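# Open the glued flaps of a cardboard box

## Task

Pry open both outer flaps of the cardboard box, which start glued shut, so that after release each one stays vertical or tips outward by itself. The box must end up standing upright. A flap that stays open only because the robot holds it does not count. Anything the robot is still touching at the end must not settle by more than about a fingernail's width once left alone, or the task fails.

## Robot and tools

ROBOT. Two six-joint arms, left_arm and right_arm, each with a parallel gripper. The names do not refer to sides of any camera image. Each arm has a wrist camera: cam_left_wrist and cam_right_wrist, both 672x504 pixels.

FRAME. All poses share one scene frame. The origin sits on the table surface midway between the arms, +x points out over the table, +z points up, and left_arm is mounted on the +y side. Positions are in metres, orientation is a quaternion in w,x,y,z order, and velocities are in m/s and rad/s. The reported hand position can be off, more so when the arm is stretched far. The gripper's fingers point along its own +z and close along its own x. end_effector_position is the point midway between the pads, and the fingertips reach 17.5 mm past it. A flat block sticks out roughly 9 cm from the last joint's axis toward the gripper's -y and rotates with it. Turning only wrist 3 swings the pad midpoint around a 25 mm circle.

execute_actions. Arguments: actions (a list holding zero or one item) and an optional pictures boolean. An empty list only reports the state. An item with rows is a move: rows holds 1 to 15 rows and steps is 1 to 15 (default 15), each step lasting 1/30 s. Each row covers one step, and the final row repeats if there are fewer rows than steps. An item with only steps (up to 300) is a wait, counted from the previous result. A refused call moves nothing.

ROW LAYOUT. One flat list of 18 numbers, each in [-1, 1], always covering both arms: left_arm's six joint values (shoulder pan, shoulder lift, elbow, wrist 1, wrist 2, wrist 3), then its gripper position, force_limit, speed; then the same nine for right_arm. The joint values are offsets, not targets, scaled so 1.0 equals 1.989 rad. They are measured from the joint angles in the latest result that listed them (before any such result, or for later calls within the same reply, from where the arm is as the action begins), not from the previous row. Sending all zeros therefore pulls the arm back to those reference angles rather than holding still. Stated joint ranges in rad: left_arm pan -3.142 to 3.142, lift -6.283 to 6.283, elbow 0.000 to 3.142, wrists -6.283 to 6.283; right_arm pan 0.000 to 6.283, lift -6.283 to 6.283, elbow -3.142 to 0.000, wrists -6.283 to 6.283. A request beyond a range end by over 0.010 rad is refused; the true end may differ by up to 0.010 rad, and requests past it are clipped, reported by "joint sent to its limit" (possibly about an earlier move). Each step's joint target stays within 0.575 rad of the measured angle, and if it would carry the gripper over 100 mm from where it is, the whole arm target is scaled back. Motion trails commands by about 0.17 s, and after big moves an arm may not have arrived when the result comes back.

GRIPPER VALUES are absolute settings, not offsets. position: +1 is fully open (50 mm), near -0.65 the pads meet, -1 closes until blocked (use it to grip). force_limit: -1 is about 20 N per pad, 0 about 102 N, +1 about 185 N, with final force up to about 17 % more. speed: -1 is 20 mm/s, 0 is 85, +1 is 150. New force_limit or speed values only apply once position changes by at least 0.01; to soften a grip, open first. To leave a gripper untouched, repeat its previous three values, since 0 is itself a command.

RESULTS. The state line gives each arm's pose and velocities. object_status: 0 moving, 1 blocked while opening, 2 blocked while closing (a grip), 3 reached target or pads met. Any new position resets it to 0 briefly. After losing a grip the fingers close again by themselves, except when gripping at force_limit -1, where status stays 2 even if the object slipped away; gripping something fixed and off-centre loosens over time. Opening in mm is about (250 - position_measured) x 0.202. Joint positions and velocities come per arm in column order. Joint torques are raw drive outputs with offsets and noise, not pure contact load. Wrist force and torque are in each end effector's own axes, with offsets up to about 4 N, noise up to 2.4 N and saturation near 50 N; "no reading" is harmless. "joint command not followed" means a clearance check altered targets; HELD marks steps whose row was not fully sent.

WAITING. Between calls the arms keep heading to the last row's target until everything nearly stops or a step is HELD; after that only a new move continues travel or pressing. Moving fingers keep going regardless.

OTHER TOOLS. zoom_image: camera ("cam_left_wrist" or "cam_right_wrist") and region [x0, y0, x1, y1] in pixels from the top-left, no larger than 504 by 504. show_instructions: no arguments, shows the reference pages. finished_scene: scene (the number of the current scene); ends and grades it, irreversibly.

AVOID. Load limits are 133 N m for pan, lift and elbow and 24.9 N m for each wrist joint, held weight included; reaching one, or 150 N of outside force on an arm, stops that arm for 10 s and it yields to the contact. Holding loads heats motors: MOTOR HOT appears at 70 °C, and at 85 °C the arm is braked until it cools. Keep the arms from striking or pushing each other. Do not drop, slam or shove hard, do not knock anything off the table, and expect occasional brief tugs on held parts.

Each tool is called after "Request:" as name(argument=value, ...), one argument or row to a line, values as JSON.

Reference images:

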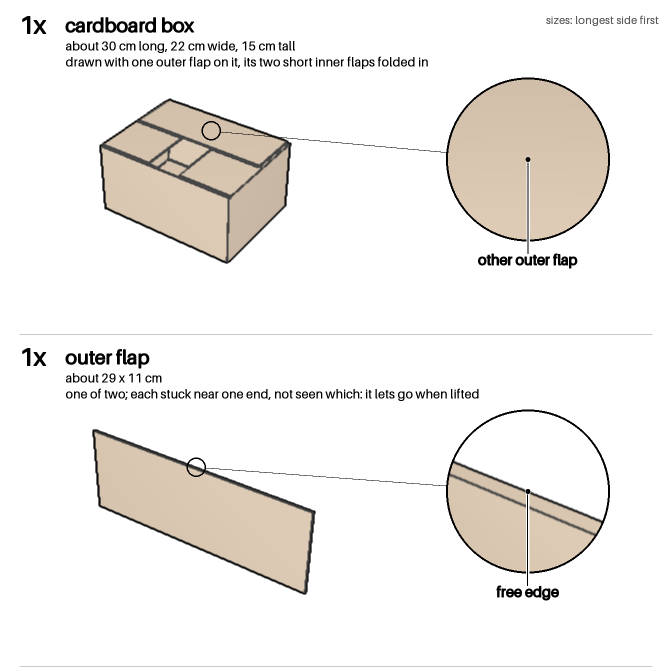

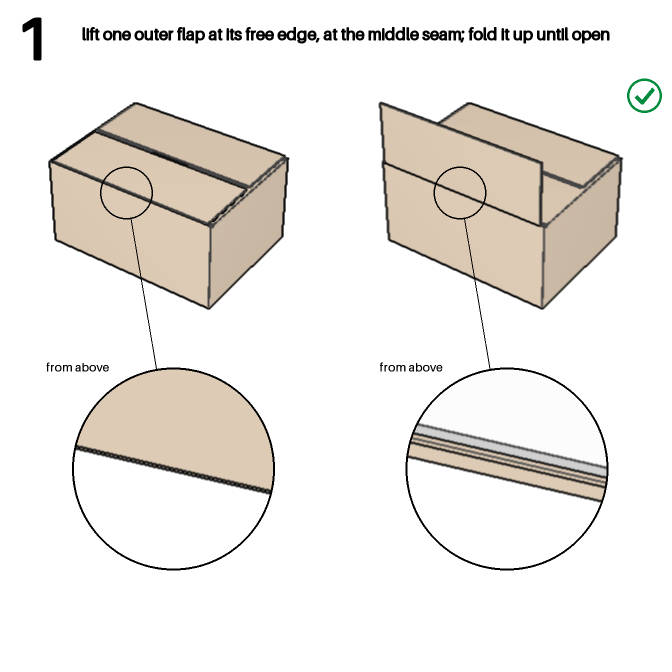

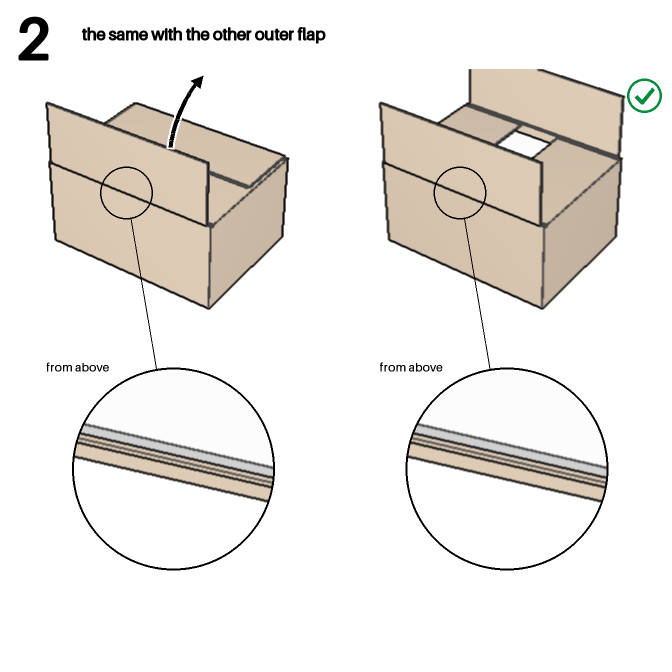

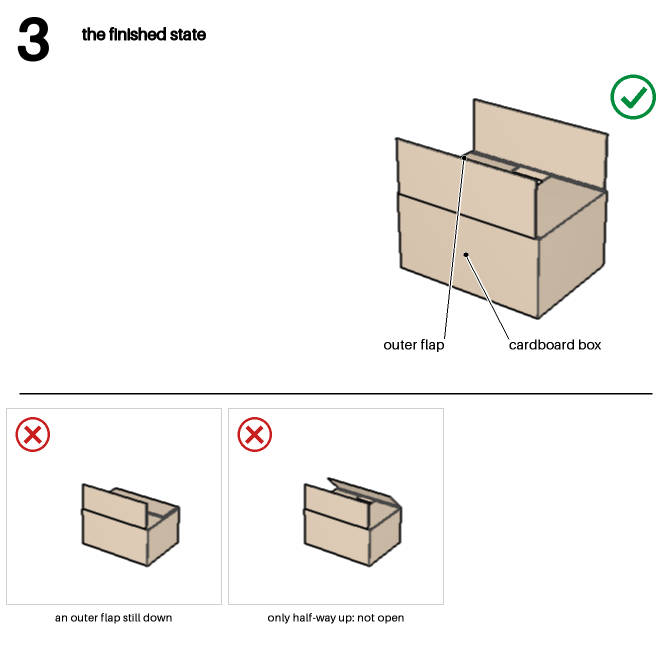

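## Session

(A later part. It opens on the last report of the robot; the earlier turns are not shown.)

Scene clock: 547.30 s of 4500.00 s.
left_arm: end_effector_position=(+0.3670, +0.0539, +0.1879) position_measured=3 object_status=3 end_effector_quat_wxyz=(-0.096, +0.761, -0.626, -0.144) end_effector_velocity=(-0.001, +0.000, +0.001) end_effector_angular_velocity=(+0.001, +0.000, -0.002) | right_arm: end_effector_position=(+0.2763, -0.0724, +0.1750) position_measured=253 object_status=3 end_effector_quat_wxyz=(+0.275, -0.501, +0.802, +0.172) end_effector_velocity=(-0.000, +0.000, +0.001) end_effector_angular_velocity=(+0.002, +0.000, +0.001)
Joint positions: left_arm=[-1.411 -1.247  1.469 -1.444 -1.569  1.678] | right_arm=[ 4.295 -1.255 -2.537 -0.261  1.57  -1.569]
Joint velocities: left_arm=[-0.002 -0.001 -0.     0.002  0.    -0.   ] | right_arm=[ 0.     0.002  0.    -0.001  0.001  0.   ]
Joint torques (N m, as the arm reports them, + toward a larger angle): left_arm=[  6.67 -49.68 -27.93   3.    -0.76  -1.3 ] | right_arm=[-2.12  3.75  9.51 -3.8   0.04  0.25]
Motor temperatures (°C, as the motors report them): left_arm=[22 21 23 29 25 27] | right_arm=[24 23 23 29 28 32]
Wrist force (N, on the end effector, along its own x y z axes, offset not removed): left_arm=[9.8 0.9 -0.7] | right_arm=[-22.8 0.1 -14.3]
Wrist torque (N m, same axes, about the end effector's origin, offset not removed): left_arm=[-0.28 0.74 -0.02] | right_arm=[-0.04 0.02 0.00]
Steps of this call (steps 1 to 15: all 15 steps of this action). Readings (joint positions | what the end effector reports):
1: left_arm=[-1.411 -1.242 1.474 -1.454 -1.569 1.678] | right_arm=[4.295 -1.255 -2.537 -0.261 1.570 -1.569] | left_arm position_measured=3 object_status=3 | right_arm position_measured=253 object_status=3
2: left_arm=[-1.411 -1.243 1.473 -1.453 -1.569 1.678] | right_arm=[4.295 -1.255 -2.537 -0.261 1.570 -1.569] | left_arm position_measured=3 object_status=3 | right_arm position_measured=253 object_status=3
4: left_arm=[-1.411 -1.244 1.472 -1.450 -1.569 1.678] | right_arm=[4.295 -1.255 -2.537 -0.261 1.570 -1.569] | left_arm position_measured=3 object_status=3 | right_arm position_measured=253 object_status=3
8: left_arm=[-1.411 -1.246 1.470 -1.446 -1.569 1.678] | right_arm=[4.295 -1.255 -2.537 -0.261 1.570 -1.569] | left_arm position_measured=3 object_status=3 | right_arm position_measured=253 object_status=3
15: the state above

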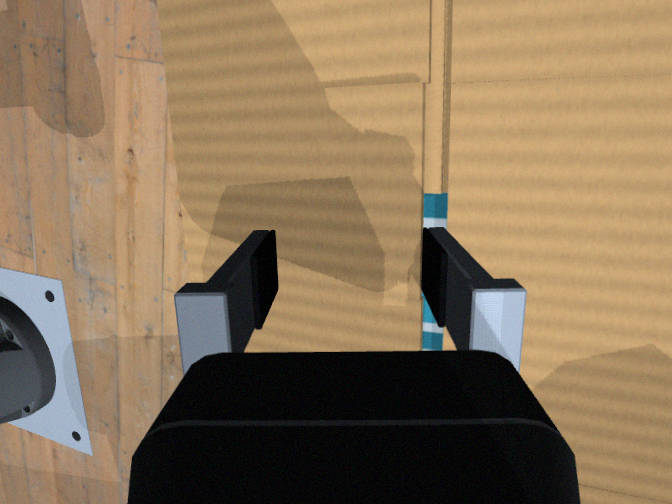

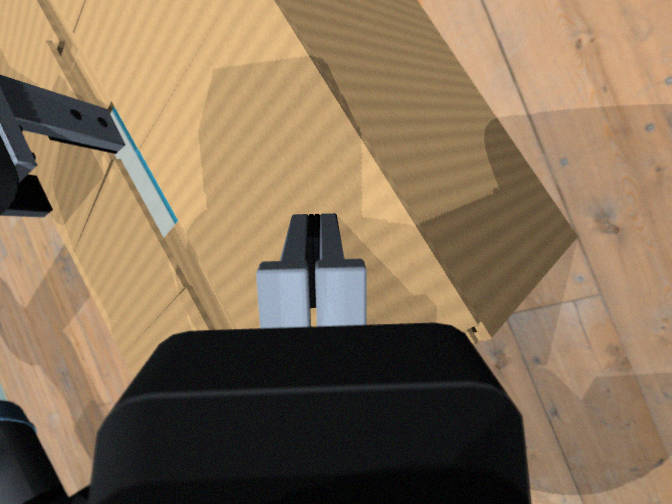

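Request:
execute_actions(
  actions=[
    {"rows":[[0,0.0112,-0.0234,0.0323,0,0,1,0,0,0,0,0,0,0,0,-1,0,0]]},
  ],
  pictures=false,
)

Request:
execute_actions(
  actions=[
    {"rows":[[0,0.0108,-0.0230,0.0323,0,0,1,0,0,0,0,0,0,0,0,-1,0,0]]},
  ],
)

Scene clock: 554.93 s of 4500.00 s.
left_arm: end_effector_position=(+0.3668, +0.0546, +0.1939) position_measured=3 object_status=3 end_effector_quat_wxyz=(-0.106, +0.758, -0.624, -0.160) end_effector_velocity=(-0.001, -0.001, +0.002) end_effector_angular_velocity=(+0.010, +0.003, -0.002) | right_arm: end_effector_position=(+0.2763, -0.0724, +0.1750) position_measured=253 object_status=3 end_effector_quat_wxyz=(+0.275, -0.501, +0.802, +0.172) end_effector_velocity=(+0.000, +0.000, +0.000) end_effector_angular_velocity=(+0.001, +0.000, -0.001)
Joint positions: left_arm=[-1.411 -1.225  1.424 -1.383 -1.569  1.678] | right_arm=[ 4.295 -1.255 -2.537 -0.261  1.57  -1.569]
Joint velocities: left_arm=[-0.002  0.006 -0.013  0.017 -0.    -0.   ] | right_arm=[-0.    -0.     0.001 -0.    -0.     0.001]
Joint torques (N m, as the arm reports them, + toward a larger angle): left_arm=[  7.01 -37.36 -27.41   2.85  -0.93  -1.29] | right_arm=[-1.43  3.    8.37 -3.68  0.03 -0.14]
Motor temperatures (°C, as the motors report them): left_arm=[22 21 23 29 25 27] | right_arm=[24 23 23 29 28 32]
Wrist force (N, on the end effector, along its own x y z axes, offset not removed): left_arm=[13.0 2.1 0.3] | right_arm=[-20.9 -2.2 -14.4]
Wrist torque (N m, same axes, about the end effector's origin, offset not removed): left_arm=[-0.03 0.11 0.09] | right_arm=[-0.43 -0.39 -0.07]
Steps of this call (steps 1 to 15: the robot went on to your last target; steps 16 to 90: nothing new was sent; then 4.13 s passed at rest; steps 91 to 105: all 15 steps of this action). Readings (joint positions | what the end effector reports):
91: left_arm=[-1.411 -1.247 1.469 -1.444 -1.569 1.678] | right_arm=[4.295 -1.255 -2.537 -0.261 1.570 -1.569] | left_arm position_measured=3 object_status=3 | right_arm position_measured=253 object_status=3
92: left_arm=[-1.411 -1.245 1.466 -1.441 -1.569 1.678] | right_arm=[4.295 -1.255 -2.537 -0.261 1.570 -1.569] | left_arm position_measured=3 object_status=3 | right_arm position_measured=253 object_status=3
94: left_arm=[-1.411 -1.238 1.451 -1.420 -1.569 1.678] | right_arm=[4.295 -1.255 -2.537 -0.261 1.570 -1.569] | left_arm position_measured=3 object_status=3 | right_arm position_measured=253 object_status=3
98: left_arm=[-1.411 -1.229 1.432 -1.394 -1.569 1.678] | right_arm=[4.295 -1.255 -2.537 -0.261 1.570 -1.569] | left_arm position_measured=3 object_status=3 | right_arm position_measured=253 object_status=3
105: the state above

Scene clock: 555.43 s of 4500.00 s.
left_arm: end_effector_position=(+0.3664, +0.0557, +0.2004) position_measured=3 object_status=3 end_effector_quat_wxyz=(-0.117, +0.755, -0.621, -0.176) end_effector_velocity=(+0.000, -0.000, +0.003) end_effector_angular_velocity=(+0.008, +0.002, +0.001) | right_arm: end_effector_position=(+0.2763, -0.0724, +0.1750) position_measured=253 object_status=3 end_effector_quat_wxyz=(+0.275, -0.501, +0.802, +0.172) end_effector_velocity=(-0.000, -0.000, -0.000) end_effector_angular_velocity=(-0.000, -0.000, +0.001)
Joint positions: left_arm=[-1.411 -1.205  1.38  -1.321 -1.569  1.678] | right_arm=[ 4.295 -1.255 -2.537 -0.261  1.57  -1.569]
Joint velocities: left_arm=[ 0.     0.005 -0.014  0.017 -0.    -0.001] | right_arm=[ 0.     0.001 -0.001  0.     0.    -0.001]
Joint torques (N m, as the arm reports them, + toward a larger angle): left_arm=[  6.84 -36.07 -27.56   3.38  -0.9   -1.26] | right_arm=[-2.29  5.79  8.23 -3.78  0.04 -0.23]
Motor temperatures (°C, as the motors report them): left_arm=[22 21 23 29 25 27] | right_arm=[24 23 23 29 28 32]
Wrist force (N, on the end effector, along its own x y z axes, offset not removed): left_arm=[12.4 -0.1 0.8] | right_arm=[-21.7 1.5 -15.7]
Wrist torque (N m, same axes, about the end effector's origin, offset not removed): left_arm=[-0.56 0.33 0.23] | right_arm=[0.02 -0.33 -0.10]
Steps of this call (steps 1 to 15: all 15 steps of this action). Readings (joint positions | what the end effector reports):
1: left_arm=[-1.411 -1.225 1.424 -1.382 -1.569 1.678] | right_arm=[4.295 -1.255 -2.537 -0.261 1.570 -1.569] | left_arm position_measured=3 object_status=3 | right_arm position_measured=253 object_status=3
2: left_arm=[-1.411 -1.223 1.421 -1.378 -1.569 1.678] | right_arm=[4.295 -1.255 -2.537 -0.261 1.570 -1.569] | left_arm position_measured=3 object_status=3 | right_arm position_measured=253 object_status=3
4: left_arm=[-1.411 -1.216 1.406 -1.358 -1.569 1.678] | right_arm=[4.295 -1.255 -2.537 -0.261 1.570 -1.569] | left_arm position_measured=3 object_status=3 | right_arm position_measured=253 object_status=3
8: left_arm=[-1.411 -1.208 1.388 -1.332 -1.569 1.678] | right_arm=[4.295 -1.255 -2.537 -0.261 1.570 -1.569] | left_arm position_measured=3 object_status=3 | right_arm position_measured=253 object_status=3
15: the state above

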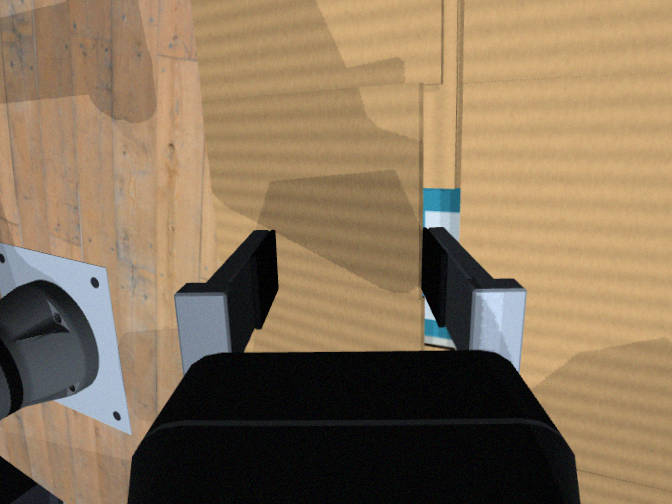

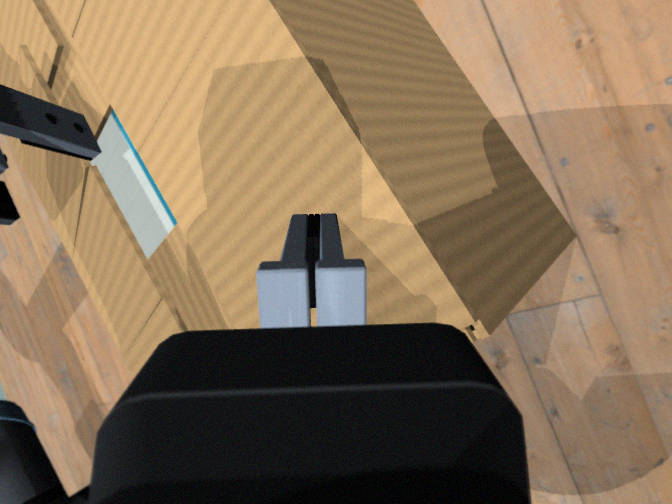

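Request:
execute_actions(
  actions=[
    {"rows":[[0,-0.0036,-0.0028,0.0064,0,0,1,0,0,0,0,0,0,0,0,-1,0,0]]},
  ],
  pictures=false,
)

Request:
execute_actions(
  actions=[
    {"rows":[[0,-0.0042,-0.0019,0.0061,0,0,1,0,0,0,0,0,0,0,0,-1,0,0]]},
  ],
  pictures=false,
)

Request:
execute_actions(
  actions=[
    {"rows":[[0,-0.0046,-0.0014,0.0060,0,0,1,0,0,0,0,0,0,0,0,-1,0,0]]},
  ],
)

Scene clock: 567.73 s of 4500.00 s.
left_arm: end_effector_position=(+0.3658, +0.0576, +0.2062) position_measured=3 object_status=3 end_effector_quat_wxyz=(-0.117, +0.755, -0.621, -0.176) end_effector_velocity=(-0.000, -0.000, +0.002) end_effector_angular_velocity=(-0.002, -0.001, -0.000) | right_arm: end_effector_position=(+0.2763, -0.0724, +0.1750) position_measured=253 object_status=3 end_effector_quat_wxyz=(+0.275, -0.501, +0.802, +0.172) end_effector_velocity=(-0.000, +0.000, +0.001) end_effector_angular_velocity=(+0.003, +0.000, -0.001)
Joint positions: left_arm=[-1.411 -1.211  1.374 -1.308 -1.569  1.678] | right_arm=[ 4.295 -1.255 -2.537 -0.261  1.57  -1.569]
Joint velocities: left_arm=[-0.    -0.002 -0.003  0.002  0.    -0.   ] | right_arm=[-0.     0.001  0.     0.001  0.001  0.001]
Joint torques (N m, as the arm reports them, + toward a larger angle): left_arm=[  6.84 -53.51 -29.6    2.91  -0.94  -1.33] | right_arm=[-2.85  4.92  7.68 -3.68  0.11 -0.17]
Motor temperatures (°C, as the motors report them): left_arm=[22 21 23 29 25 27] | right_arm=[24 23 23 29 28 32]
Wrist force (N, on the end effector, along its own x y z axes, offset not removed): left_arm=[9.8 -1.2 6.1] | right_arm=[-23.4 -1.1 -16.9]
Wrist torque (N m, same axes, about the end effector's origin, offset not removed): left_arm=[-0.55 0.75 0.14] | right_arm=[-0.26 0.06 -0.02]
Steps of this call (steps 1 to 15: the robot went on to your last target; steps 16 to 90: nothing new was sent; then 8.80 s passed at rest; steps 91 to 105: all 15 steps of this action). Readings (joint positions | what the end effector reports):
91: left_arm=[-1.411 -1.204 1.378 -1.318 -1.569 1.678] | right_arm=[4.295 -1.255 -2.537 -0.261 1.570 -1.569] | left_arm position_measured=3 object_status=3 | right_arm position_measured=253 object_status=3
92: left_arm=[-1.411 -1.204 1.378 -1.317 -1.569 1.678] | right_arm=[4.295 -1.255 -2.537 -0.261 1.570 -1.569] | left_arm position_measured=3 object_status=3 | right_arm position_measured=253 object_status=3
94: left_arm=[-1.411 -1.207 1.377 -1.314 -1.569 1.678] | right_arm=[4.295 -1.255 -2.537 -0.261 1.570 -1.569] | left_arm position_measured=3 object_status=3 | right_arm position_measured=253 object_status=3
98: left_arm=[-1.411 -1.210 1.375 -1.310 -1.569 1.678] | right_arm=[4.295 -1.255 -2.537 -0.261 1.570 -1.569] | left_arm position_measured=3 object_status=3 | right_arm position_measured=253 object_status=3
105: the state above

Scene clock: 568.23 s of 4500.00 s.
left_arm: end_effector_position=(+0.3651, +0.0600, +0.2119) position_measured=3 object_status=3 end_effector_quat_wxyz=(-0.117, +0.755, -0.621, -0.176) end_effector_velocity=(-0.000, +0.001, +0.001) end_effector_angular_velocity=(+0.000, +0.000, -0.001) | right_arm: end_effector_position=(+0.2763, -0.0724, +0.1750) position_measured=253 object_status=3 end_effector_quat_wxyz=(+0.275, -0.501, +0.802, +0.172) end_effector_velocity=(+0.000, -0.000, +0.000) end_effector_angular_velocity=(+0.001, -0.001, -0.000)
Joint positions: left_arm=[-1.411 -1.219  1.371 -1.296 -1.569  1.678] | right_arm=[ 4.295 -1.255 -2.537 -0.261  1.57  -1.569]
Joint velocities: left_arm=[-0.    -0.002  0.     0.002  0.     0.001] | right_arm=[-0.     0.001 -0.001  0.001 -0.001 -0.   ]
Joint torques (N m, as the arm reports them, + toward a larger angle): left_arm=[  7.25 -53.95 -30.64   2.65  -0.83  -1.29] | right_arm=[-2.31  5.71  8.75 -3.77 -0.04 -0.01]
Motor temperatures (°C, as the motors report them): left_arm=[22 21 23 29 25 27] | right_arm=[24 23 23 29 28 32]
Wrist force (N, on the end effector, along its own x y z axes, offset not removed): left_arm=[11.1 4.1 6.9] | right_arm=[-22.7 0.8 -15.3]
Wrist torque (N m, same axes, about the end effector's origin, offset not removed): left_arm=[0.44 0.43 0.23] | right_arm=[0.00 -0.22 -0.22]
Steps of this call (steps 1 to 15: all 15 steps of this action). Readings (joint positions | what the end effector reports):
1: left_arm=[-1.411 -1.211 1.374 -1.308 -1.569 1.678] | right_arm=[4.295 -1.255 -2.537 -0.261 1.570 -1.569] | left_arm position_measured=3 object_status=3 | right_arm position_measured=253 object_status=3
2: left_arm=[-1.411 -1.212 1.374 -1.307 -1.569 1.678] | right_arm=[4.295 -1.255 -2.537 -0.261 1.570 -1.569] | left_arm position_measured=3 object_status=3 | right_arm position_measured=253 object_status=3
4: left_arm=[-1.411 -1.215 1.373 -1.303 -1.569 1.678] | right_arm=[4.295 -1.255 -2.537 -0.261 1.570 -1.569] | left_arm position_measured=3 object_status=3 | right_arm position_measured=253 object_status=3
8: left_arm=[-1.411 -1.218 1.371 -1.299 -1.569 1.678] | right_arm=[4.295 -1.255 -2.537 -0.261 1.570 -1.569] | left_arm position_measured=3 object_status=3 | right_arm position_measured=253 object_status=3
15: the state above

Scene clock: 568.73 s of 4500.00 s.
left_arm: end_effector_position=(+0.3642, +0.0628, +0.2177) position_measured=3 object_status=3 end_effector_quat_wxyz=(-0.117, +0.755, -0.621, -0.176) end_effector_velocity=(-0.001, +0.002, +0.001) end_effector_angular_velocity=(+0.003, +0.000, +0.001) | right_arm: end_effector_position=(+0.2763, -0.0724, +0.1750) position_measured=253 object_status=3 end_effector_quat_wxyz=(+0.275, -0.501, +0.802, +0.172) end_effector_velocity=(+0.000, -0.000, +0.000) end_effector_angular_velocity=(-0.000, -0.001, -0.000)
Joint positions: left_arm=[-1.411 -1.228  1.368 -1.285 -1.569  1.678] | right_arm=[ 4.295 -1.255 -2.537 -0.261  1.57  -1.569]
Joint velocities: left_arm=[-0.    -0.002  0.001  0.004  0.    -0.001] | right_arm=[-0.     0.001  0.001 -0.002 -0.001 -0.   ]
Joint torques (N m, as the arm reports them, + toward a larger angle): left_arm=[  1.51 -49.25 -30.87  -0.37  -0.95  -1.28] | right_arm=[-3.05  3.93  8.65 -3.8   0.16 -0.01]
Motor temperatures (°C, as the motors report them): left_arm=[22 21 23 29 25 27] | right_arm=[24 23 23 29 28 32]
Wrist force (N, on the end effector, along its own x y z axes, offset not removed): left_arm=[0.5 -3.0 8.6] | right_arm=[-21.7 -0.4 -15.4]
Wrist torque (N m, same axes, about the end effector's origin, offset not removed): left_arm=[-0.60 -0.10 -0.08] | right_arm=[-0.35 -0.50 0.00]
Steps of this call (steps 1 to 15: all 15 steps of this action). Readings (joint positions | what the end effector reports):
1: left_arm=[-1.411 -1.220 1.371 -1.296 -1.569 1.678] | right_arm=[4.295 -1.255 -2.537 -0.261 1.570 -1.569] | left_arm position_measured=3 object_status=3 | right_arm position_measured=253 object_status=3
2: left_arm=[-1.411 -1.220 1.370 -1.295 -1.569 1.678] | right_arm=[4.295 -1.255 -2.537 -0.261 1.570 -1.569] | left_arm position_measured=3 object_status=3 | right_arm position_measured=253 object_status=3
4: left_arm=[-1.411 -1.223 1.370 -1.291 -1.569 1.678] | right_arm=[4.295 -1.255 -2.537 -0.261 1.570 -1.569] | left_arm position_measured=3 object_status=3 | right_arm position_measured=253 object_status=3
8: left_arm=[-1.411 -1.227 1.369 -1.287 -1.569 1.678] | right_arm=[4.295 -1.255 -2.537 -0.261 1.570 -1.569] | left_arm position_measured=3 object_status=3 | right_arm position_measured=253 object_status=3
15: the state above

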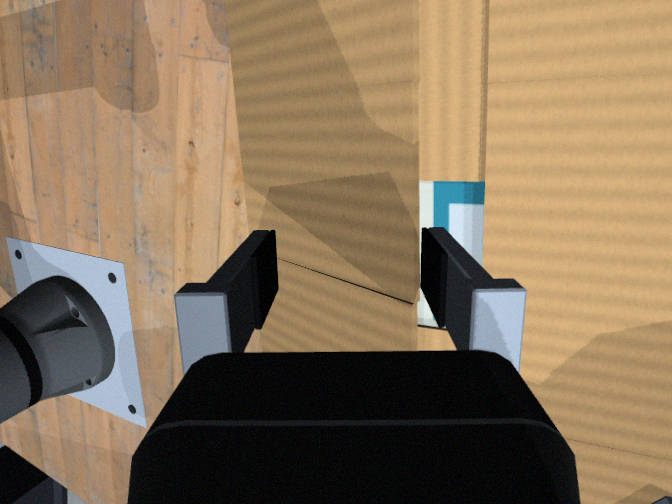

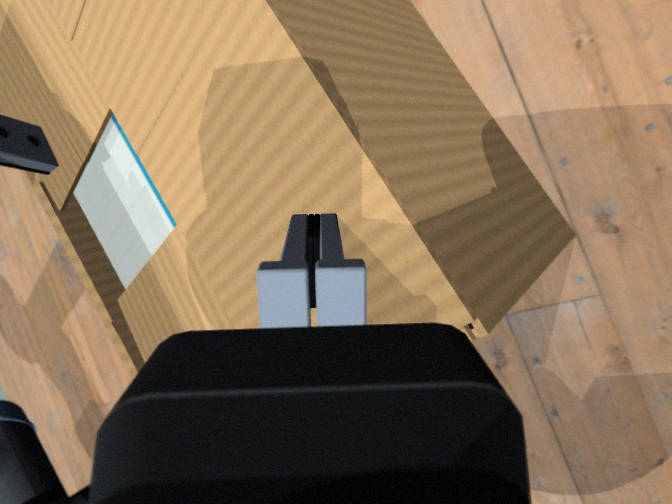

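Request:
execute_actions(
  actions=[
    {"rows":[[0,-0.0072,0.0243,-0.0171,0,0,1,0,0,0,0,0,0,0,0,-1,0,0]]},
  ],
)

Scene clock: 578.10 s of 4500.00 s.
left_arm: end_effector_position=(+0.3620, +0.0699, +0.2069) position_measured=3 object_status=3 end_effector_quat_wxyz=(-0.117, +0.755, -0.621, -0.176) end_effector_velocity=(-0.000, +0.003, -0.004) end_effector_angular_velocity=(+0.002, +0.001, +0.001) | right_arm: end_effector_position=(+0.2763, -0.0724, +0.1750) position_measured=253 object_status=3 end_effector_quat_wxyz=(+0.275, -0.501, +0.802, +0.172) end_effector_velocity=(+0.000, +0.000, +0.000) end_effector_angular_velocity=(+0.001, -0.001, +0.000)
Joint positions: left_arm=[-1.411 -1.242  1.415 -1.318 -1.569  1.678] | right_arm=[ 4.295 -1.255 -2.537 -0.261  1.57  -1.569]
Joint velocities: left_arm=[ 0.001 -0.004  0.014 -0.008 -0.     0.   ] | right_arm=[ 0.     0.     0.     0.001 -0.001 -0.   ]
Joint torques (N m, as the arm reports them, + toward a larger angle): left_arm=[ -0.94 -48.28 -12.46  -1.47  -0.88  -1.31] | right_arm=[-2.64  5.4   8.66 -3.63  0.01  0.14]
Motor temperatures (°C, as the motors report them): left_arm=[22 21 23 29 25 27] | right_arm=[24 23 23 29 28 32]
Wrist force (N, on the end effector, along its own x y z axes, offset not removed): left_arm=[7.5 1.2 -2.2] | right_arm=[-24.3 -0.2 -14.9]
Wrist torque (N m, same axes, about the end effector's origin, offset not removed): left_arm=[0.34 -0.43 -0.05] | right_arm=[-0.06 0.15 0.00]
Steps of this call (steps 1 to 15: the robot went on to your last target; steps 16 to 90: nothing new was sent; then 5.87 s passed at rest; steps 91 to 105: all 15 steps of this action). Readings (joint positions | what the end effector reports):
91: left_arm=[-1.411 -1.229 1.368 -1.284 -1.569 1.678] | right_arm=[4.295 -1.255 -2.537 -0.261 1.570 -1.569] | left_arm position_measured=3 object_status=3 | right_arm position_measured=253 object_status=3
92: left_arm=[-1.411 -1.230 1.371 -1.287 -1.569 1.678] | right_arm=[4.295 -1.255 -2.537 -0.261 1.570 -1.569] | left_arm position_measured=3 object_status=3 | right_arm position_measured=253 object_status=3
94: left_arm=[-1.411 -1.234 1.387 -1.298 -1.569 1.678] | right_arm=[4.295 -1.255 -2.537 -0.261 1.570 -1.569] | left_arm position_measured=3 object_status=3 | right_arm position_measured=253 object_status=3
98: left_arm=[-1.411 -1.240 1.406 -1.312 -1.569 1.678] | right_arm=[4.295 -1.255 -2.537 -0.261 1.570 -1.569] | left_arm position_measured=3 object_status=3 | right_arm position_measured=253 object_status=3
105: the state above

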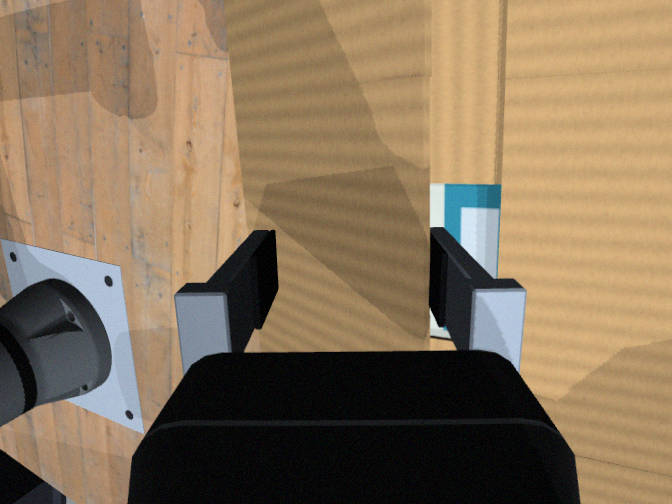

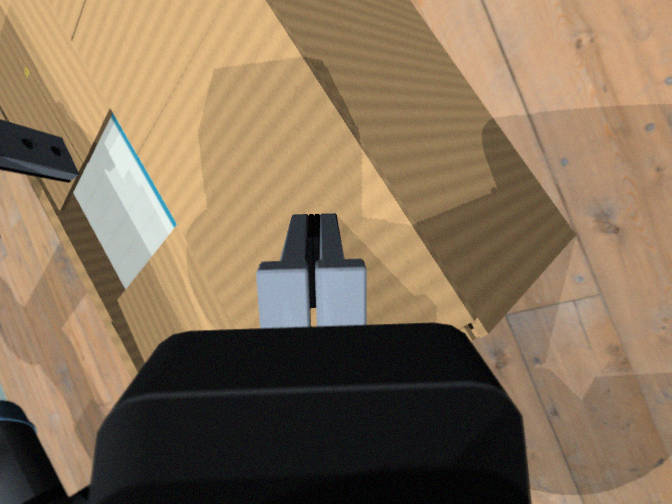

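Request:
execute_actions(
  actions=[
    {"rows":[[0,-0.0352,-0.0008,0.036,0,0,1,0,0,0,0,0,0,0,0,-1,0,0]]},
  ],
  pictures=false,
)

Request:
execute_actions(
  actions=[
    {"rows":[[0,-0.048,0.0335,0.0146,0,0,1,0,0,0,0,0,0,0,0,-1,0,0]]},
  ],
)

Request:
execute_actions(
  actions=[
    {"rows":[[0,-0.049,0.0515,-0.0023,0,0,1,0,0,0,0,0,0,0,0,-1,0,0]]},
  ],
  pictures=false,
)

Request:
execute_actions(
  actions=[
    {"rows":[[0,-0.0347,0.0452,-0.0105,0,0,1,0,0,0,0,0,0,0,0,-1,0,0]]},
  ],
)

Scene clock: 598.33 s of 4500.00 s.
left_arm: end_effector_position=(+0.3550, +0.0926, +0.2420) position_measured=3 object_status=3 end_effector_quat_wxyz=(-0.117, +0.755, -0.621, -0.176) end_effector_velocity=(-0.003, +0.006, +0.010) end_effector_angular_velocity=(-0.001, -0.000, -0.003) | right_arm: end_effector_position=(+0.2763, -0.0724, +0.1750) position_measured=253 object_status=3 end_effector_quat_wxyz=(+0.275, -0.501, +0.802, +0.172) end_effector_velocity=(-0.000, -0.000, +0.000) end_effector_angular_velocity=(+0.001, -0.000, -0.001)
Joint positions: left_arm=[-1.411 -1.31   1.413 -1.249 -1.569  1.678] | right_arm=[ 4.295 -1.255 -2.537 -0.261  1.57  -1.569]
Joint velocities: left_arm=[-0.002 -0.019 -0.001  0.02   0.     0.001] | right_arm=[ 0.     0.001 -0.     0.    -0.001  0.001]
Joint torques (N m, as the arm reports them, + toward a larger angle): left_arm=[ -0.48 -45.57 -32.28   0.08  -0.93  -1.28] | right_arm=[-0.84  3.13  9.1  -3.86  0.12 -0.01]
Motor temperatures (°C, as the motors report them): left_arm=[22 21 23 29 25 27] | right_arm=[24 23 23 29 28 32]
Wrist force (N, on the end effector, along its own x y z axes, offset not removed): left_arm=[-1.1 -3.0 1.9] | right_arm=[-24.8 -3.0 -14.4]
Wrist torque (N m, same axes, about the end effector's origin, offset not removed): left_arm=[-0.48 0.26 0.07] | right_arm=[-0.52 0.21 -0.11]
Steps of this call (steps 1 to 15: the robot went on to your last target; steps 16 to 90: nothing new was sent; then 16.73 s passed at rest; steps 91 to 105: all 15 steps of this action). Readings (joint positions | what the end effector reports):
91: left_arm=[-1.411 -1.243 1.416 -1.319 -1.569 1.678] | right_arm=[4.295 -1.255 -2.537 -0.261 1.570 -1.569] | left_arm position_measured=3 object_status=3 | right_arm position_measured=253 object_status=3
92: left_arm=[-1.411 -1.246 1.416 -1.316 -1.569 1.678] | right_arm=[4.295 -1.255 -2.537 -0.261 1.570 -1.569] | left_arm position_measured=3 object_status=3 | right_arm position_measured=253 object_status=3
94: left_arm=[-1.411 -1.268 1.415 -1.292 -1.569 1.678] | right_arm=[4.295 -1.255 -2.537 -0.261 1.570 -1.569] | left_arm position_measured=3 object_status=3 | right_arm position_measured=253 object_status=3
98: left_arm=[-1.411 -1.297 1.414 -1.262 -1.569 1.678] | right_arm=[4.295 -1.255 -2.537 -0.261 1.570 -1.569] | left_arm position_measured=3 object_status=3 | right_arm position_measured=253 object_status=3
105: the state above

Scene clock: 598.83 s of 4500.00 s.
left_arm: end_effector_position=(+0.3439, +0.1282, +0.2612) position_measured=3 object_status=3 end_effector_quat_wxyz=(-0.117, +0.755, -0.621, -0.176) end_effector_velocity=(-0.003, +0.011, +0.005) end_effector_angular_velocity=(-0.000, -0.000, +0.001) | right_arm: end_effector_position=(+0.2763, -0.0724, +0.1750) position_measured=253 object_status=3 end_effector_quat_wxyz=(+0.275, -0.501, +0.802, +0.172) end_effector_velocity=(-0.000, -0.001, -0.001) end_effector_angular_velocity=(-0.002, +0.000, -0.001)
Joint positions: left_arm=[-1.411 -1.401  1.477 -1.221 -1.569  1.678] | right_arm=[ 4.295 -1.255 -2.537 -0.261  1.57  -1.569]
Joint velocities: left_arm=[ 0.    -0.027  0.02   0.007  0.    -0.001] | right_arm=[-0.    -0.    -0.002 -0.    -0.001  0.   ]
Joint torques (N m, as the arm reports them, + toward a larger angle): left_arm=[ -0.98 -41.05 -18.86   0.04  -0.86  -1.25] | right_arm=[-1.69  3.49  8.13 -3.47  0.29  0.12]
Motor temperatures (°C, as the motors report them): left_arm=[22 21 23 29 25 27] | right_arm=[24 23 23 29 28 32]
Wrist force (N, on the end effector, along its own x y z axes, offset not removed): left_arm=[-0.3 -0.6 2.9] | right_arm=[-16.5 0.5 -24.9]
Wrist torque (N m, same axes, about the end effector's origin, offset not removed): left_arm=[0.07 0.11 0.18] | right_arm=[-0.03 0.19 -0.09]
Steps of this call (steps 1 to 15: all 15 steps of this action). Readings (joint positions | what the end effector reports):
1: left_arm=[-1.411 -1.310 1.413 -1.248 -1.569 1.678] | right_arm=[4.295 -1.255 -2.537 -0.261 1.570 -1.569] | left_arm position_measured=3 object_status=3 | right_arm position_measured=253 object_status=3
2: left_arm=[-1.411 -1.314 1.416 -1.246 -1.569 1.678] | right_arm=[4.295 -1.255 -2.537 -0.261 1.570 -1.569] | left_arm position_measured=3 object_status=3 | right_arm position_measured=253 object_status=3
4: left_arm=[-1.411 -1.343 1.438 -1.236 -1.569 1.678] | right_arm=[4.295 -1.255 -2.537 -0.261 1.570 -1.569] | left_arm position_measured=3 object_status=3 | right_arm position_measured=253 object_status=3
8: left_arm=[-1.411 -1.383 1.465 -1.226 -1.569 1.678] | right_arm=[4.295 -1.255 -2.537 -0.261 1.570 -1.569] | left_arm position_measured=3 object_status=3 | right_arm position_measured=253 object_status=3
15: the state above

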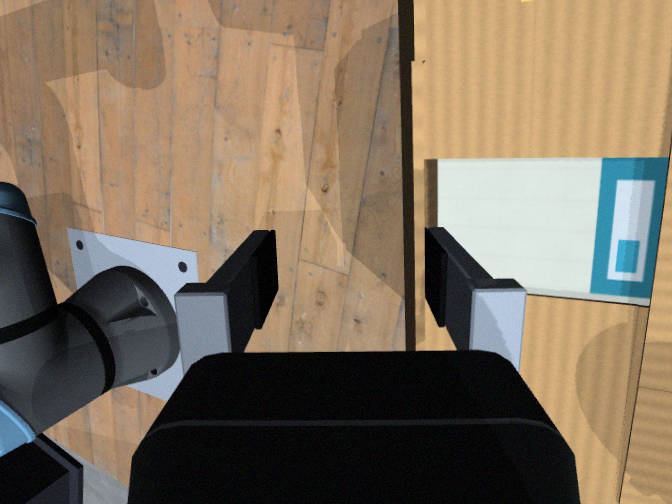

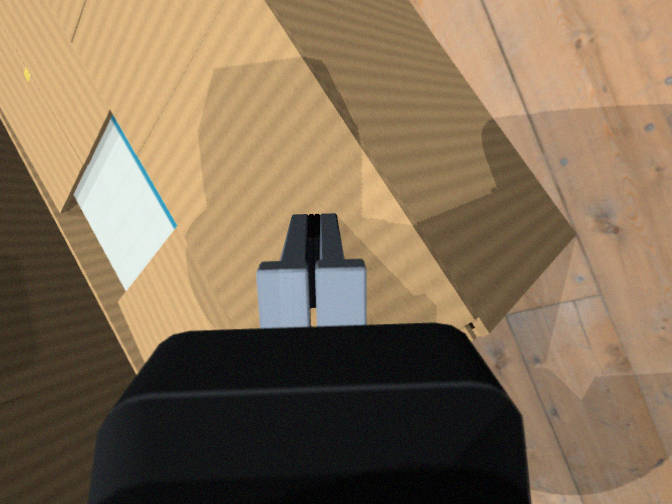

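Scene clock: 599.33 s of 4500.00 s.
left_arm: end_effector_position=(+0.3321, +0.1662, +0.2642) position_measured=3 object_status=3 end_effector_quat_wxyz=(-0.117, +0.755, -0.621, -0.176) end_effector_velocity=(-0.003, +0.012, +0.000) end_effector_angular_velocity=(+0.001, +0.000, +0.000) | right_arm: end_effector_position=(+0.2763, -0.0724, +0.1750) position_measured=253 object_status=3 end_effector_quat_wxyz=(+0.275, -0.501, +0.802, +0.172) end_effector_velocity=(-0.000, -0.000, -0.001) end_effector_angular_velocity=(-0.001, +0.001, -0.000)
Joint positions: left_arm=[-1.411 -1.495  1.576 -1.225 -1.569  1.678] | right_arm=[ 4.295 -1.255 -2.537 -0.261  1.57  -1.569]
Joint velocities: left_arm=[ 0.001 -0.028  0.03  -0.001  0.     0.001] | right_arm=[-0.    -0.002 -0.     0.     0.     0.001]
Joint torques (N m, as the arm reports them, + toward a larger angle): left_arm=[ -0.22 -36.26 -18.59  -2.67  -0.86  -1.29] | right_arm=[-3.93  4.84  7.42 -3.86  0.05 -0.05]
Motor temperatures (°C, as the motors report them): left_arm=[22 21 23 29 25 27] | right_arm=[24 23 23 29 28 32]
Wrist force (N, on the end effector, along its own x y z axes, offset not removed): left_arm=[1.4 -4.6 0.3] | right_arm=[-15.7 0.2 -26.7]
Wrist torque (N m, same axes, about the end effector's origin, offset not removed): left_arm=[-0.72 0.09 -0.09] | right_arm=[-0.27 0.02 0.01]
Steps of this call (steps 1 to 15: all 15 steps of this action). Readings (joint positions | what the end effector reports):
1: left_arm=[-1.411 -1.402 1.478 -1.220 -1.569 1.678] | right_arm=[4.295 -1.255 -2.537 -0.261 1.570 -1.569] | left_arm position_measured=3 object_status=3 | right_arm position_measured=253 object_status=3
2: left_arm=[-1.411 -1.406 1.482 -1.221 -1.569 1.678] | right_arm=[4.295 -1.255 -2.537 -0.261 1.570 -1.569] | left_arm position_measured=3 object_status=3 | right_arm position_measured=253 object_status=3
4: left_arm=[-1.411 -1.436 1.512 -1.222 -1.569 1.678] | right_arm=[4.295 -1.255 -2.537 -0.261 1.570 -1.569] | left_arm position_measured=3 object_status=3 | right_arm position_measured=253 object_status=3
8: left_arm=[-1.411 -1.477 1.556 -1.224 -1.569 1.678] | right_arm=[4.295 -1.255 -2.537 -0.261 1.570 -1.569] | left_arm position_measured=3 object_status=3 | right_arm position_measured=253 object_status=3
15: the state above

Scene clock: 599.83 s of 4500.00 s.
left_arm: end_effector_position=(+0.3235, +0.1938, +0.2576) position_measured=3 object_status=3 end_effector_quat_wxyz=(-0.117, +0.755, -0.621, -0.176) end_effector_velocity=(-0.002, +0.009, -0.003) end_effector_angular_velocity=(+0.002, +0.000, +0.002) | right_arm: end_effector_position=(+0.2763, -0.0724, +0.1750) position_measured=253 object_status=3 end_effector_quat_wxyz=(+0.275, -0.501, +0.802, +0.172) end_effector_velocity=(-0.000, -0.000, -0.001) end_effector_angular_velocity=(-0.001, +0.001, -0.000)
Joint positions: left_arm=[-1.411 -1.562  1.663 -1.245 -1.569  1.678] | right_arm=[ 4.295 -1.255 -2.537 -0.261  1.57  -1.569]
Joint velocities: left_arm=[ 0.001 -0.019  0.027 -0.006  0.    -0.   ] | right_arm=[-0.001 -0.001 -0.001 -0.     0.    -0.   ]
Joint torques (N m, as the arm reports them, + toward a larger angle): left_arm=[ -0.92 -33.09 -18.01  -2.79  -0.92  -1.29] | right_arm=[-4.2   3.99  8.82 -3.55  0.15  0.19]
Motor temperatures (°C, as the motors report them): left_arm=[22 21 23 29 25 27] | right_arm=[24 23 23 29 28 32]
Wrist force (N, on the end effector, along its own x y z axes, offset not removed): left_arm=[2.5 -2.3 3.9] | right_arm=[-16.0 0.7 -22.4]
Wrist torque (N m, same axes, about the end effector's origin, offset not removed): left_arm=[-0.16 -0.13 0.07] | right_arm=[0.14 0.08 -0.08]
Steps of this call (steps 1 to 15: all 15 steps of this action). Readings (joint positions | what the end effector reports):
1: left_arm=[-1.411 -1.496 1.577 -1.225 -1.569 1.678] | right_arm=[4.295 -1.255 -2.537 -0.261 1.570 -1.569] | left_arm position_measured=3 object_status=3 | right_arm position_measured=253 object_status=3
2: left_arm=[-1.411 -1.500 1.581 -1.227 -1.569 1.678] | right_arm=[4.295 -1.255 -2.537 -0.261 1.570 -1.569] | left_arm position_measured=3 object_status=3 | right_arm position_measured=253 object_status=3
4: left_arm=[-1.411 -1.522 1.609 -1.234 -1.569 1.678] | right_arm=[4.295 -1.255 -2.537 -0.261 1.570 -1.569] | left_arm position_measured=3 object_status=3 | right_arm position_measured=253 object_status=3
8: left_arm=[-1.411 -1.549 1.646 -1.242 -1.569 1.678] | right_arm=[4.295 -1.255 -2.537 -0.261 1.570 -1.569] | left_arm position_measured=3 object_status=3 | right_arm position_measured=253 object_status=3
15: the state above

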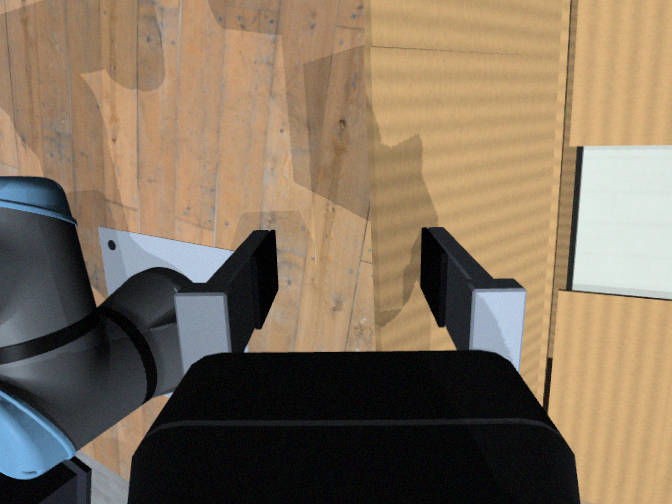

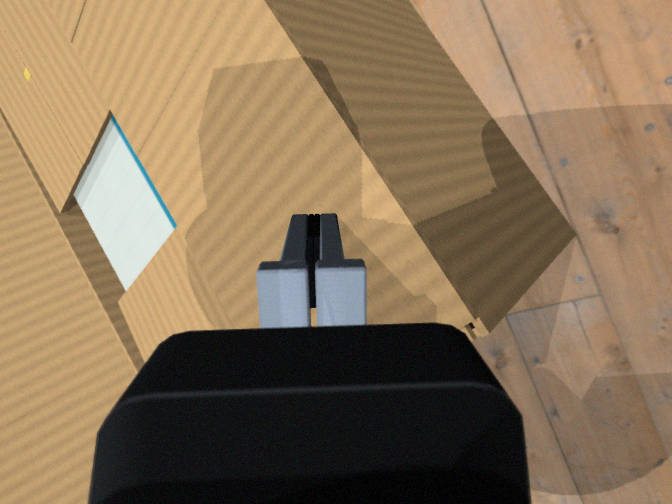

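Request:
execute_actions(
  actions=[
    {"rows":[[0,0,-0.06,0.06,0,0,1,0,0,0,0.006,0.0045,-0.0105,0,0,-1,0,0]]},
  ],
  pictures=false,
)

Request:
execute_actions(
  actions=[
    {"rows":[[0,0,0,-0.50,0,0,1,0,0,0.1156,-0.0605,0.074,-0.018,0,0,-1,0,0]]},
  ],
  pictures=false,
)

Request:
execute_actions(
  actions=[
    {"steps":30},
  ],
)

Scene clock: 624.60 s of 4500.00 s.
left_arm: end_effector_position=(+0.3241, +0.1920, +0.3024) position_measured=3 object_status=3 end_effector_quat_wxyz=(-0.117, +0.755, -0.621, -0.176) end_effector_velocity=(+0.000, -0.000, +0.015) end_effector_angular_velocity=(-0.001, -0.000, -0.000) | right_arm: end_effector_position=(+0.2763, -0.0724, +0.1797) position_measured=253 object_status=3 end_effector_quat_wxyz=(+0.275, -0.501, +0.802, +0.172) end_effector_velocity=(+0.000, +0.000, +0.001) end_effector_angular_velocity=(+0.001, +0.000, -0.001)
Joint positions: left_arm=[-1.411 -1.562  1.548 -1.131 -1.569  1.678] | right_arm=[ 4.295 -1.243 -2.528 -0.281  1.57  -1.569]
Joint velocities: left_arm=[-0.     0.001 -0.038  0.037  0.     0.   ] | right_arm=[-0.     0.002  0.003 -0.004 -0.     0.001]
Joint torques (N m, as the arm reports them, + toward a larger angle): left_arm=[ -0.69 -17.96 -30.57  -0.38  -0.91  -1.26] | right_arm=[-2.21 18.89 30.74  1.83  0.17 -0.06]
Motor temperatures (°C, as the motors report them): left_arm=[22 21 23 29 25 27] | right_arm=[24 23 23 29 28 32]
Wrist force (N, on the end effector, along its own x y z axes, offset not removed): left_arm=[-1.5 0.3 5.4] | right_arm=[-0.3 -3.7 1.5]
Wrist torque (N m, same axes, about the end effector's origin, offset not removed): left_arm=[0.39 0.49 0.14] | right_arm=[-0.54 0.21 -0.14]
Steps of this call (steps 1 to 15: the robot went on to your last target; steps 16 to 90: nothing new was sent; then 21.27 s passed at rest; steps 91 to 105: all 15 steps of this action). Readings (joint positions | what the end effector reports):
91: left_arm=[-1.411 -1.564 1.666 -1.246 -1.569 1.678] | right_arm=[4.295 -1.255 -2.537 -0.261 1.570 -1.569] | left_arm position_measured=3 object_status=3 | right_arm position_measured=253 object_status=3
92: left_arm=[-1.411 -1.564 1.663 -1.243 -1.569 1.678] | right_arm=[4.295 -1.254 -2.536 -0.262 1.570 -1.569] | left_arm position_measured=3 object_status=3 | right_arm position_measured=253 object_status=3
94: left_arm=[-1.411 -1.563 1.628 -1.208 -1.569 1.678] | right_arm=[4.295 -1.250 -2.533 -0.270 1.570 -1.569] | left_arm position_measured=3 object_status=3 | right_arm position_measured=253 object_status=3
98: left_arm=[-1.411 -1.563 1.573 -1.155 -1.569 1.678] | right_arm=[4.295 -1.246 -2.530 -0.277 1.570 -1.569] | left_arm position_measured=3 object_status=3 | right_arm position_measured=253 object_status=3
105: the state above

Scene clock: 625.10 s of 4500.00 s.
left_arm: end_effector_position=(+0.3748, +0.0288, +0.3444) position_measured=3 object_status=3 end_effector_quat_wxyz=(+0.051, +0.769, -0.632, +0.079) end_effector_velocity=(+0.112, -0.357, +0.227) end_effector_angular_velocity=(-1.437, -0.447, +0.002) | right_arm: end_effector_position=(+0.2130, +0.0405, +0.1986) position_measured=253 object_status=3 end_effector_quat_wxyz=(+0.251, -0.586, +0.744, +0.198) end_effector_velocity=(-0.039, +0.050, +0.008) end_effector_angular_velocity=(-0.002, +0.000, +0.106)
Joint positions: left_arm=[-1.411 -1.562  1.548 -1.744 -1.569  1.678] | right_arm=[ 4.511 -1.357 -2.389 -0.315  1.57  -1.569]
Joint velocities: left_arm=[ 0.001 -0.     0.002 -1.507  0.    -0.   ] | right_arm=[ 0.105 -0.049  0.062 -0.014  0.001 -0.001]
Joint torques (N m, as the arm reports them, + toward a larger angle): left_arm=[ -0.7  -24.05 -19.09  -7.91  -0.9   -1.2 ] | right_arm=[ 8.23  4.17 30.12  1.47  0.03 -0.08]
Motor temperatures (°C, as the motors report them): left_arm=[22 21 23 29 25 27] | right_arm=[24 23 23 29 28 32]
Wrist force (N, on the end effector, along its own x y z axes, offset not removed): left_arm=[3.3 -2.6 6.5] | right_arm=[2.8 -1.7 0.9]
Wrist torque (N m, same axes, about the end effector's origin, offset not removed): left_arm=[-0.16 -0.45 -0.09] | right_arm=[-0.20 -0.56 -0.20]
Steps of this call (steps 1 to 15: all 15 steps of this action). Readings (joint positions | what the end effector reports):
1: left_arm=[-1.411 -1.562 1.547 -1.130 -1.569 1.678] | right_arm=[4.295 -1.243 -2.528 -0.281 1.570 -1.569] | left_arm position_measured=3 object_status=3 | right_arm position_measured=253 object_status=3
2: left_arm=[-1.411 -1.562 1.547 -1.132 -1.569 1.678] | right_arm=[4.298 -1.246 -2.525 -0.283 1.570 -1.569] | left_arm position_measured=3 object_status=3 | right_arm position_measured=253 object_status=3
4: left_arm=[-1.411 -1.562 1.547 -1.179 -1.569 1.678] | right_arm=[4.339 -1.273 -2.493 -0.292 1.570 -1.569] | left_arm position_measured=3 object_status=3 | right_arm position_measured=253 object_status=3
8: left_arm=[-1.411 -1.562 1.547 -1.385 -1.569 1.678] | right_arm=[4.442 -1.324 -2.430 -0.306 1.570 -1.569] | left_arm position_measured=3 object_status=3 | right_arm position_measured=253 object_status=3
15: the state above

Scene clock: 626.10 s of 4500.00 s.
left_arm: end_effector_position=(+0.3990, -0.0490, +0.4182) position_measured=3 object_status=3 end_effector_quat_wxyz=(+0.153, +0.742, -0.610, +0.235) end_effector_velocity=(-0.001, -0.001, +0.001) end_effector_angular_velocity=(-0.003, -0.000, -0.000) | right_arm: end_effector_position=(+0.2080, +0.0469, +0.1996) position_measured=253 object_status=3 end_effector_quat_wxyz=(+0.250, -0.591, +0.741, +0.200) end_effector_velocity=(+0.000, +0.000, +0.000) end_effector_angular_velocity=(+0.000, -0.001, -0.000)
Joint positions: left_arm=[-1.411 -1.562  1.548 -2.125 -1.569  1.678] | right_arm=[ 4.525 -1.364 -2.381 -0.317  1.57  -1.569]
Joint velocities: left_arm=[-0.001  0.    -0.002 -0.002 -0.    -0.001] | right_arm=[ 0. -0.  0.  0. -0. -0.]
Joint torques (N m, as the arm reports them, + toward a larger angle): left_arm=[ -0.53 -34.64 -19.42  -5.42  -0.98  -1.25] | right_arm=[10.64  3.2  30.93  1.63 -0.11  0.13]
Motor temperatures (°C, as the motors report them): left_arm=[22 21 23 29 25 27] | right_arm=[24 23 23 29 28 32]
Wrist force (N, on the end effector, along its own x y z axes, offset not removed): left_arm=[2.4 -3.8 5.7] | right_arm=[2.4 0.9 0.0]
Wrist torque (N m, same axes, about the end effector's origin, offset not removed): left_arm=[-0.75 -0.57 0.20] | right_arm=[0.14 -0.34 -0.19]
Steps of this call (steps 1 to 30: the robot went on to your last target). Readings (joint positions | what the end effector reports):
1: left_arm=[-1.411 -1.562 1.548 -1.796 -1.569 1.678] | right_arm=[4.515 -1.359 -2.387 -0.315 1.570 -1.569] | left_arm position_measured=3 object_status=3 | right_arm position_measured=253 object_status=3
2: left_arm=[-1.411 -1.562 1.548 -1.847 -1.569 1.678] | right_arm=[4.517 -1.360 -2.386 -0.316 1.570 -1.569] | left_arm position_measured=3 object_status=3 | right_arm position_measured=253 object_status=3
4: left_arm=[-1.411 -1.562 1.548 -1.946 -1.569 1.678] | right_arm=[4.520 -1.361 -2.384 -0.316 1.570 -1.569] | left_arm position_measured=3 object_status=3 | right_arm position_measured=253 object_status=3
8: left_arm=[-1.411 -1.562 1.548 -2.061 -1.569 1.678] | right_arm=[4.523 -1.363 -2.382 -0.316 1.570 -1.569] | left_arm position_measured=3 object_status=3 | right_arm position_measured=253 object_status=3
30: the state above

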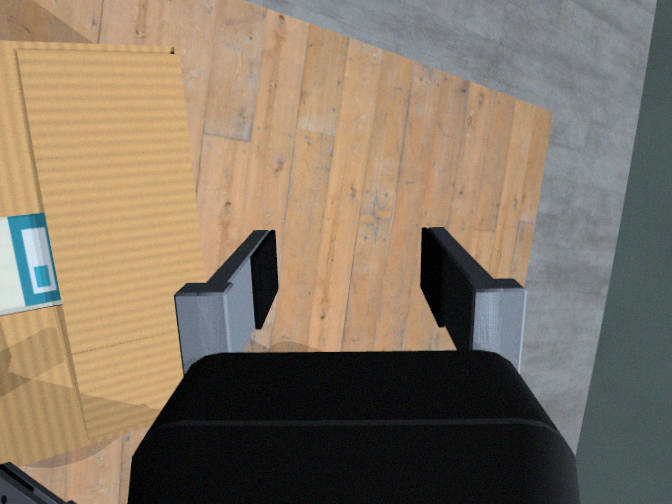

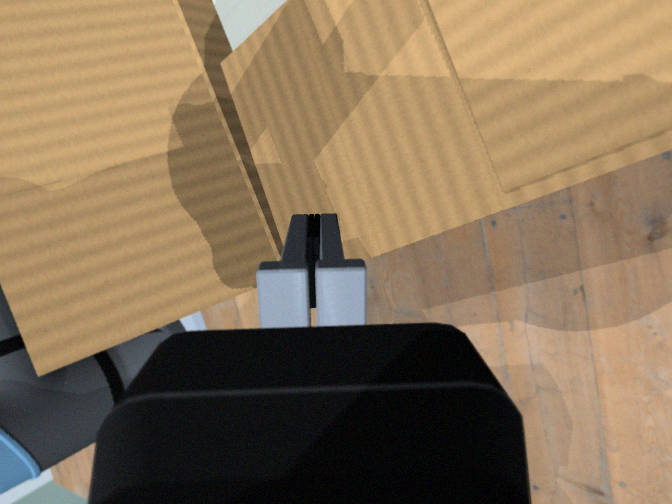

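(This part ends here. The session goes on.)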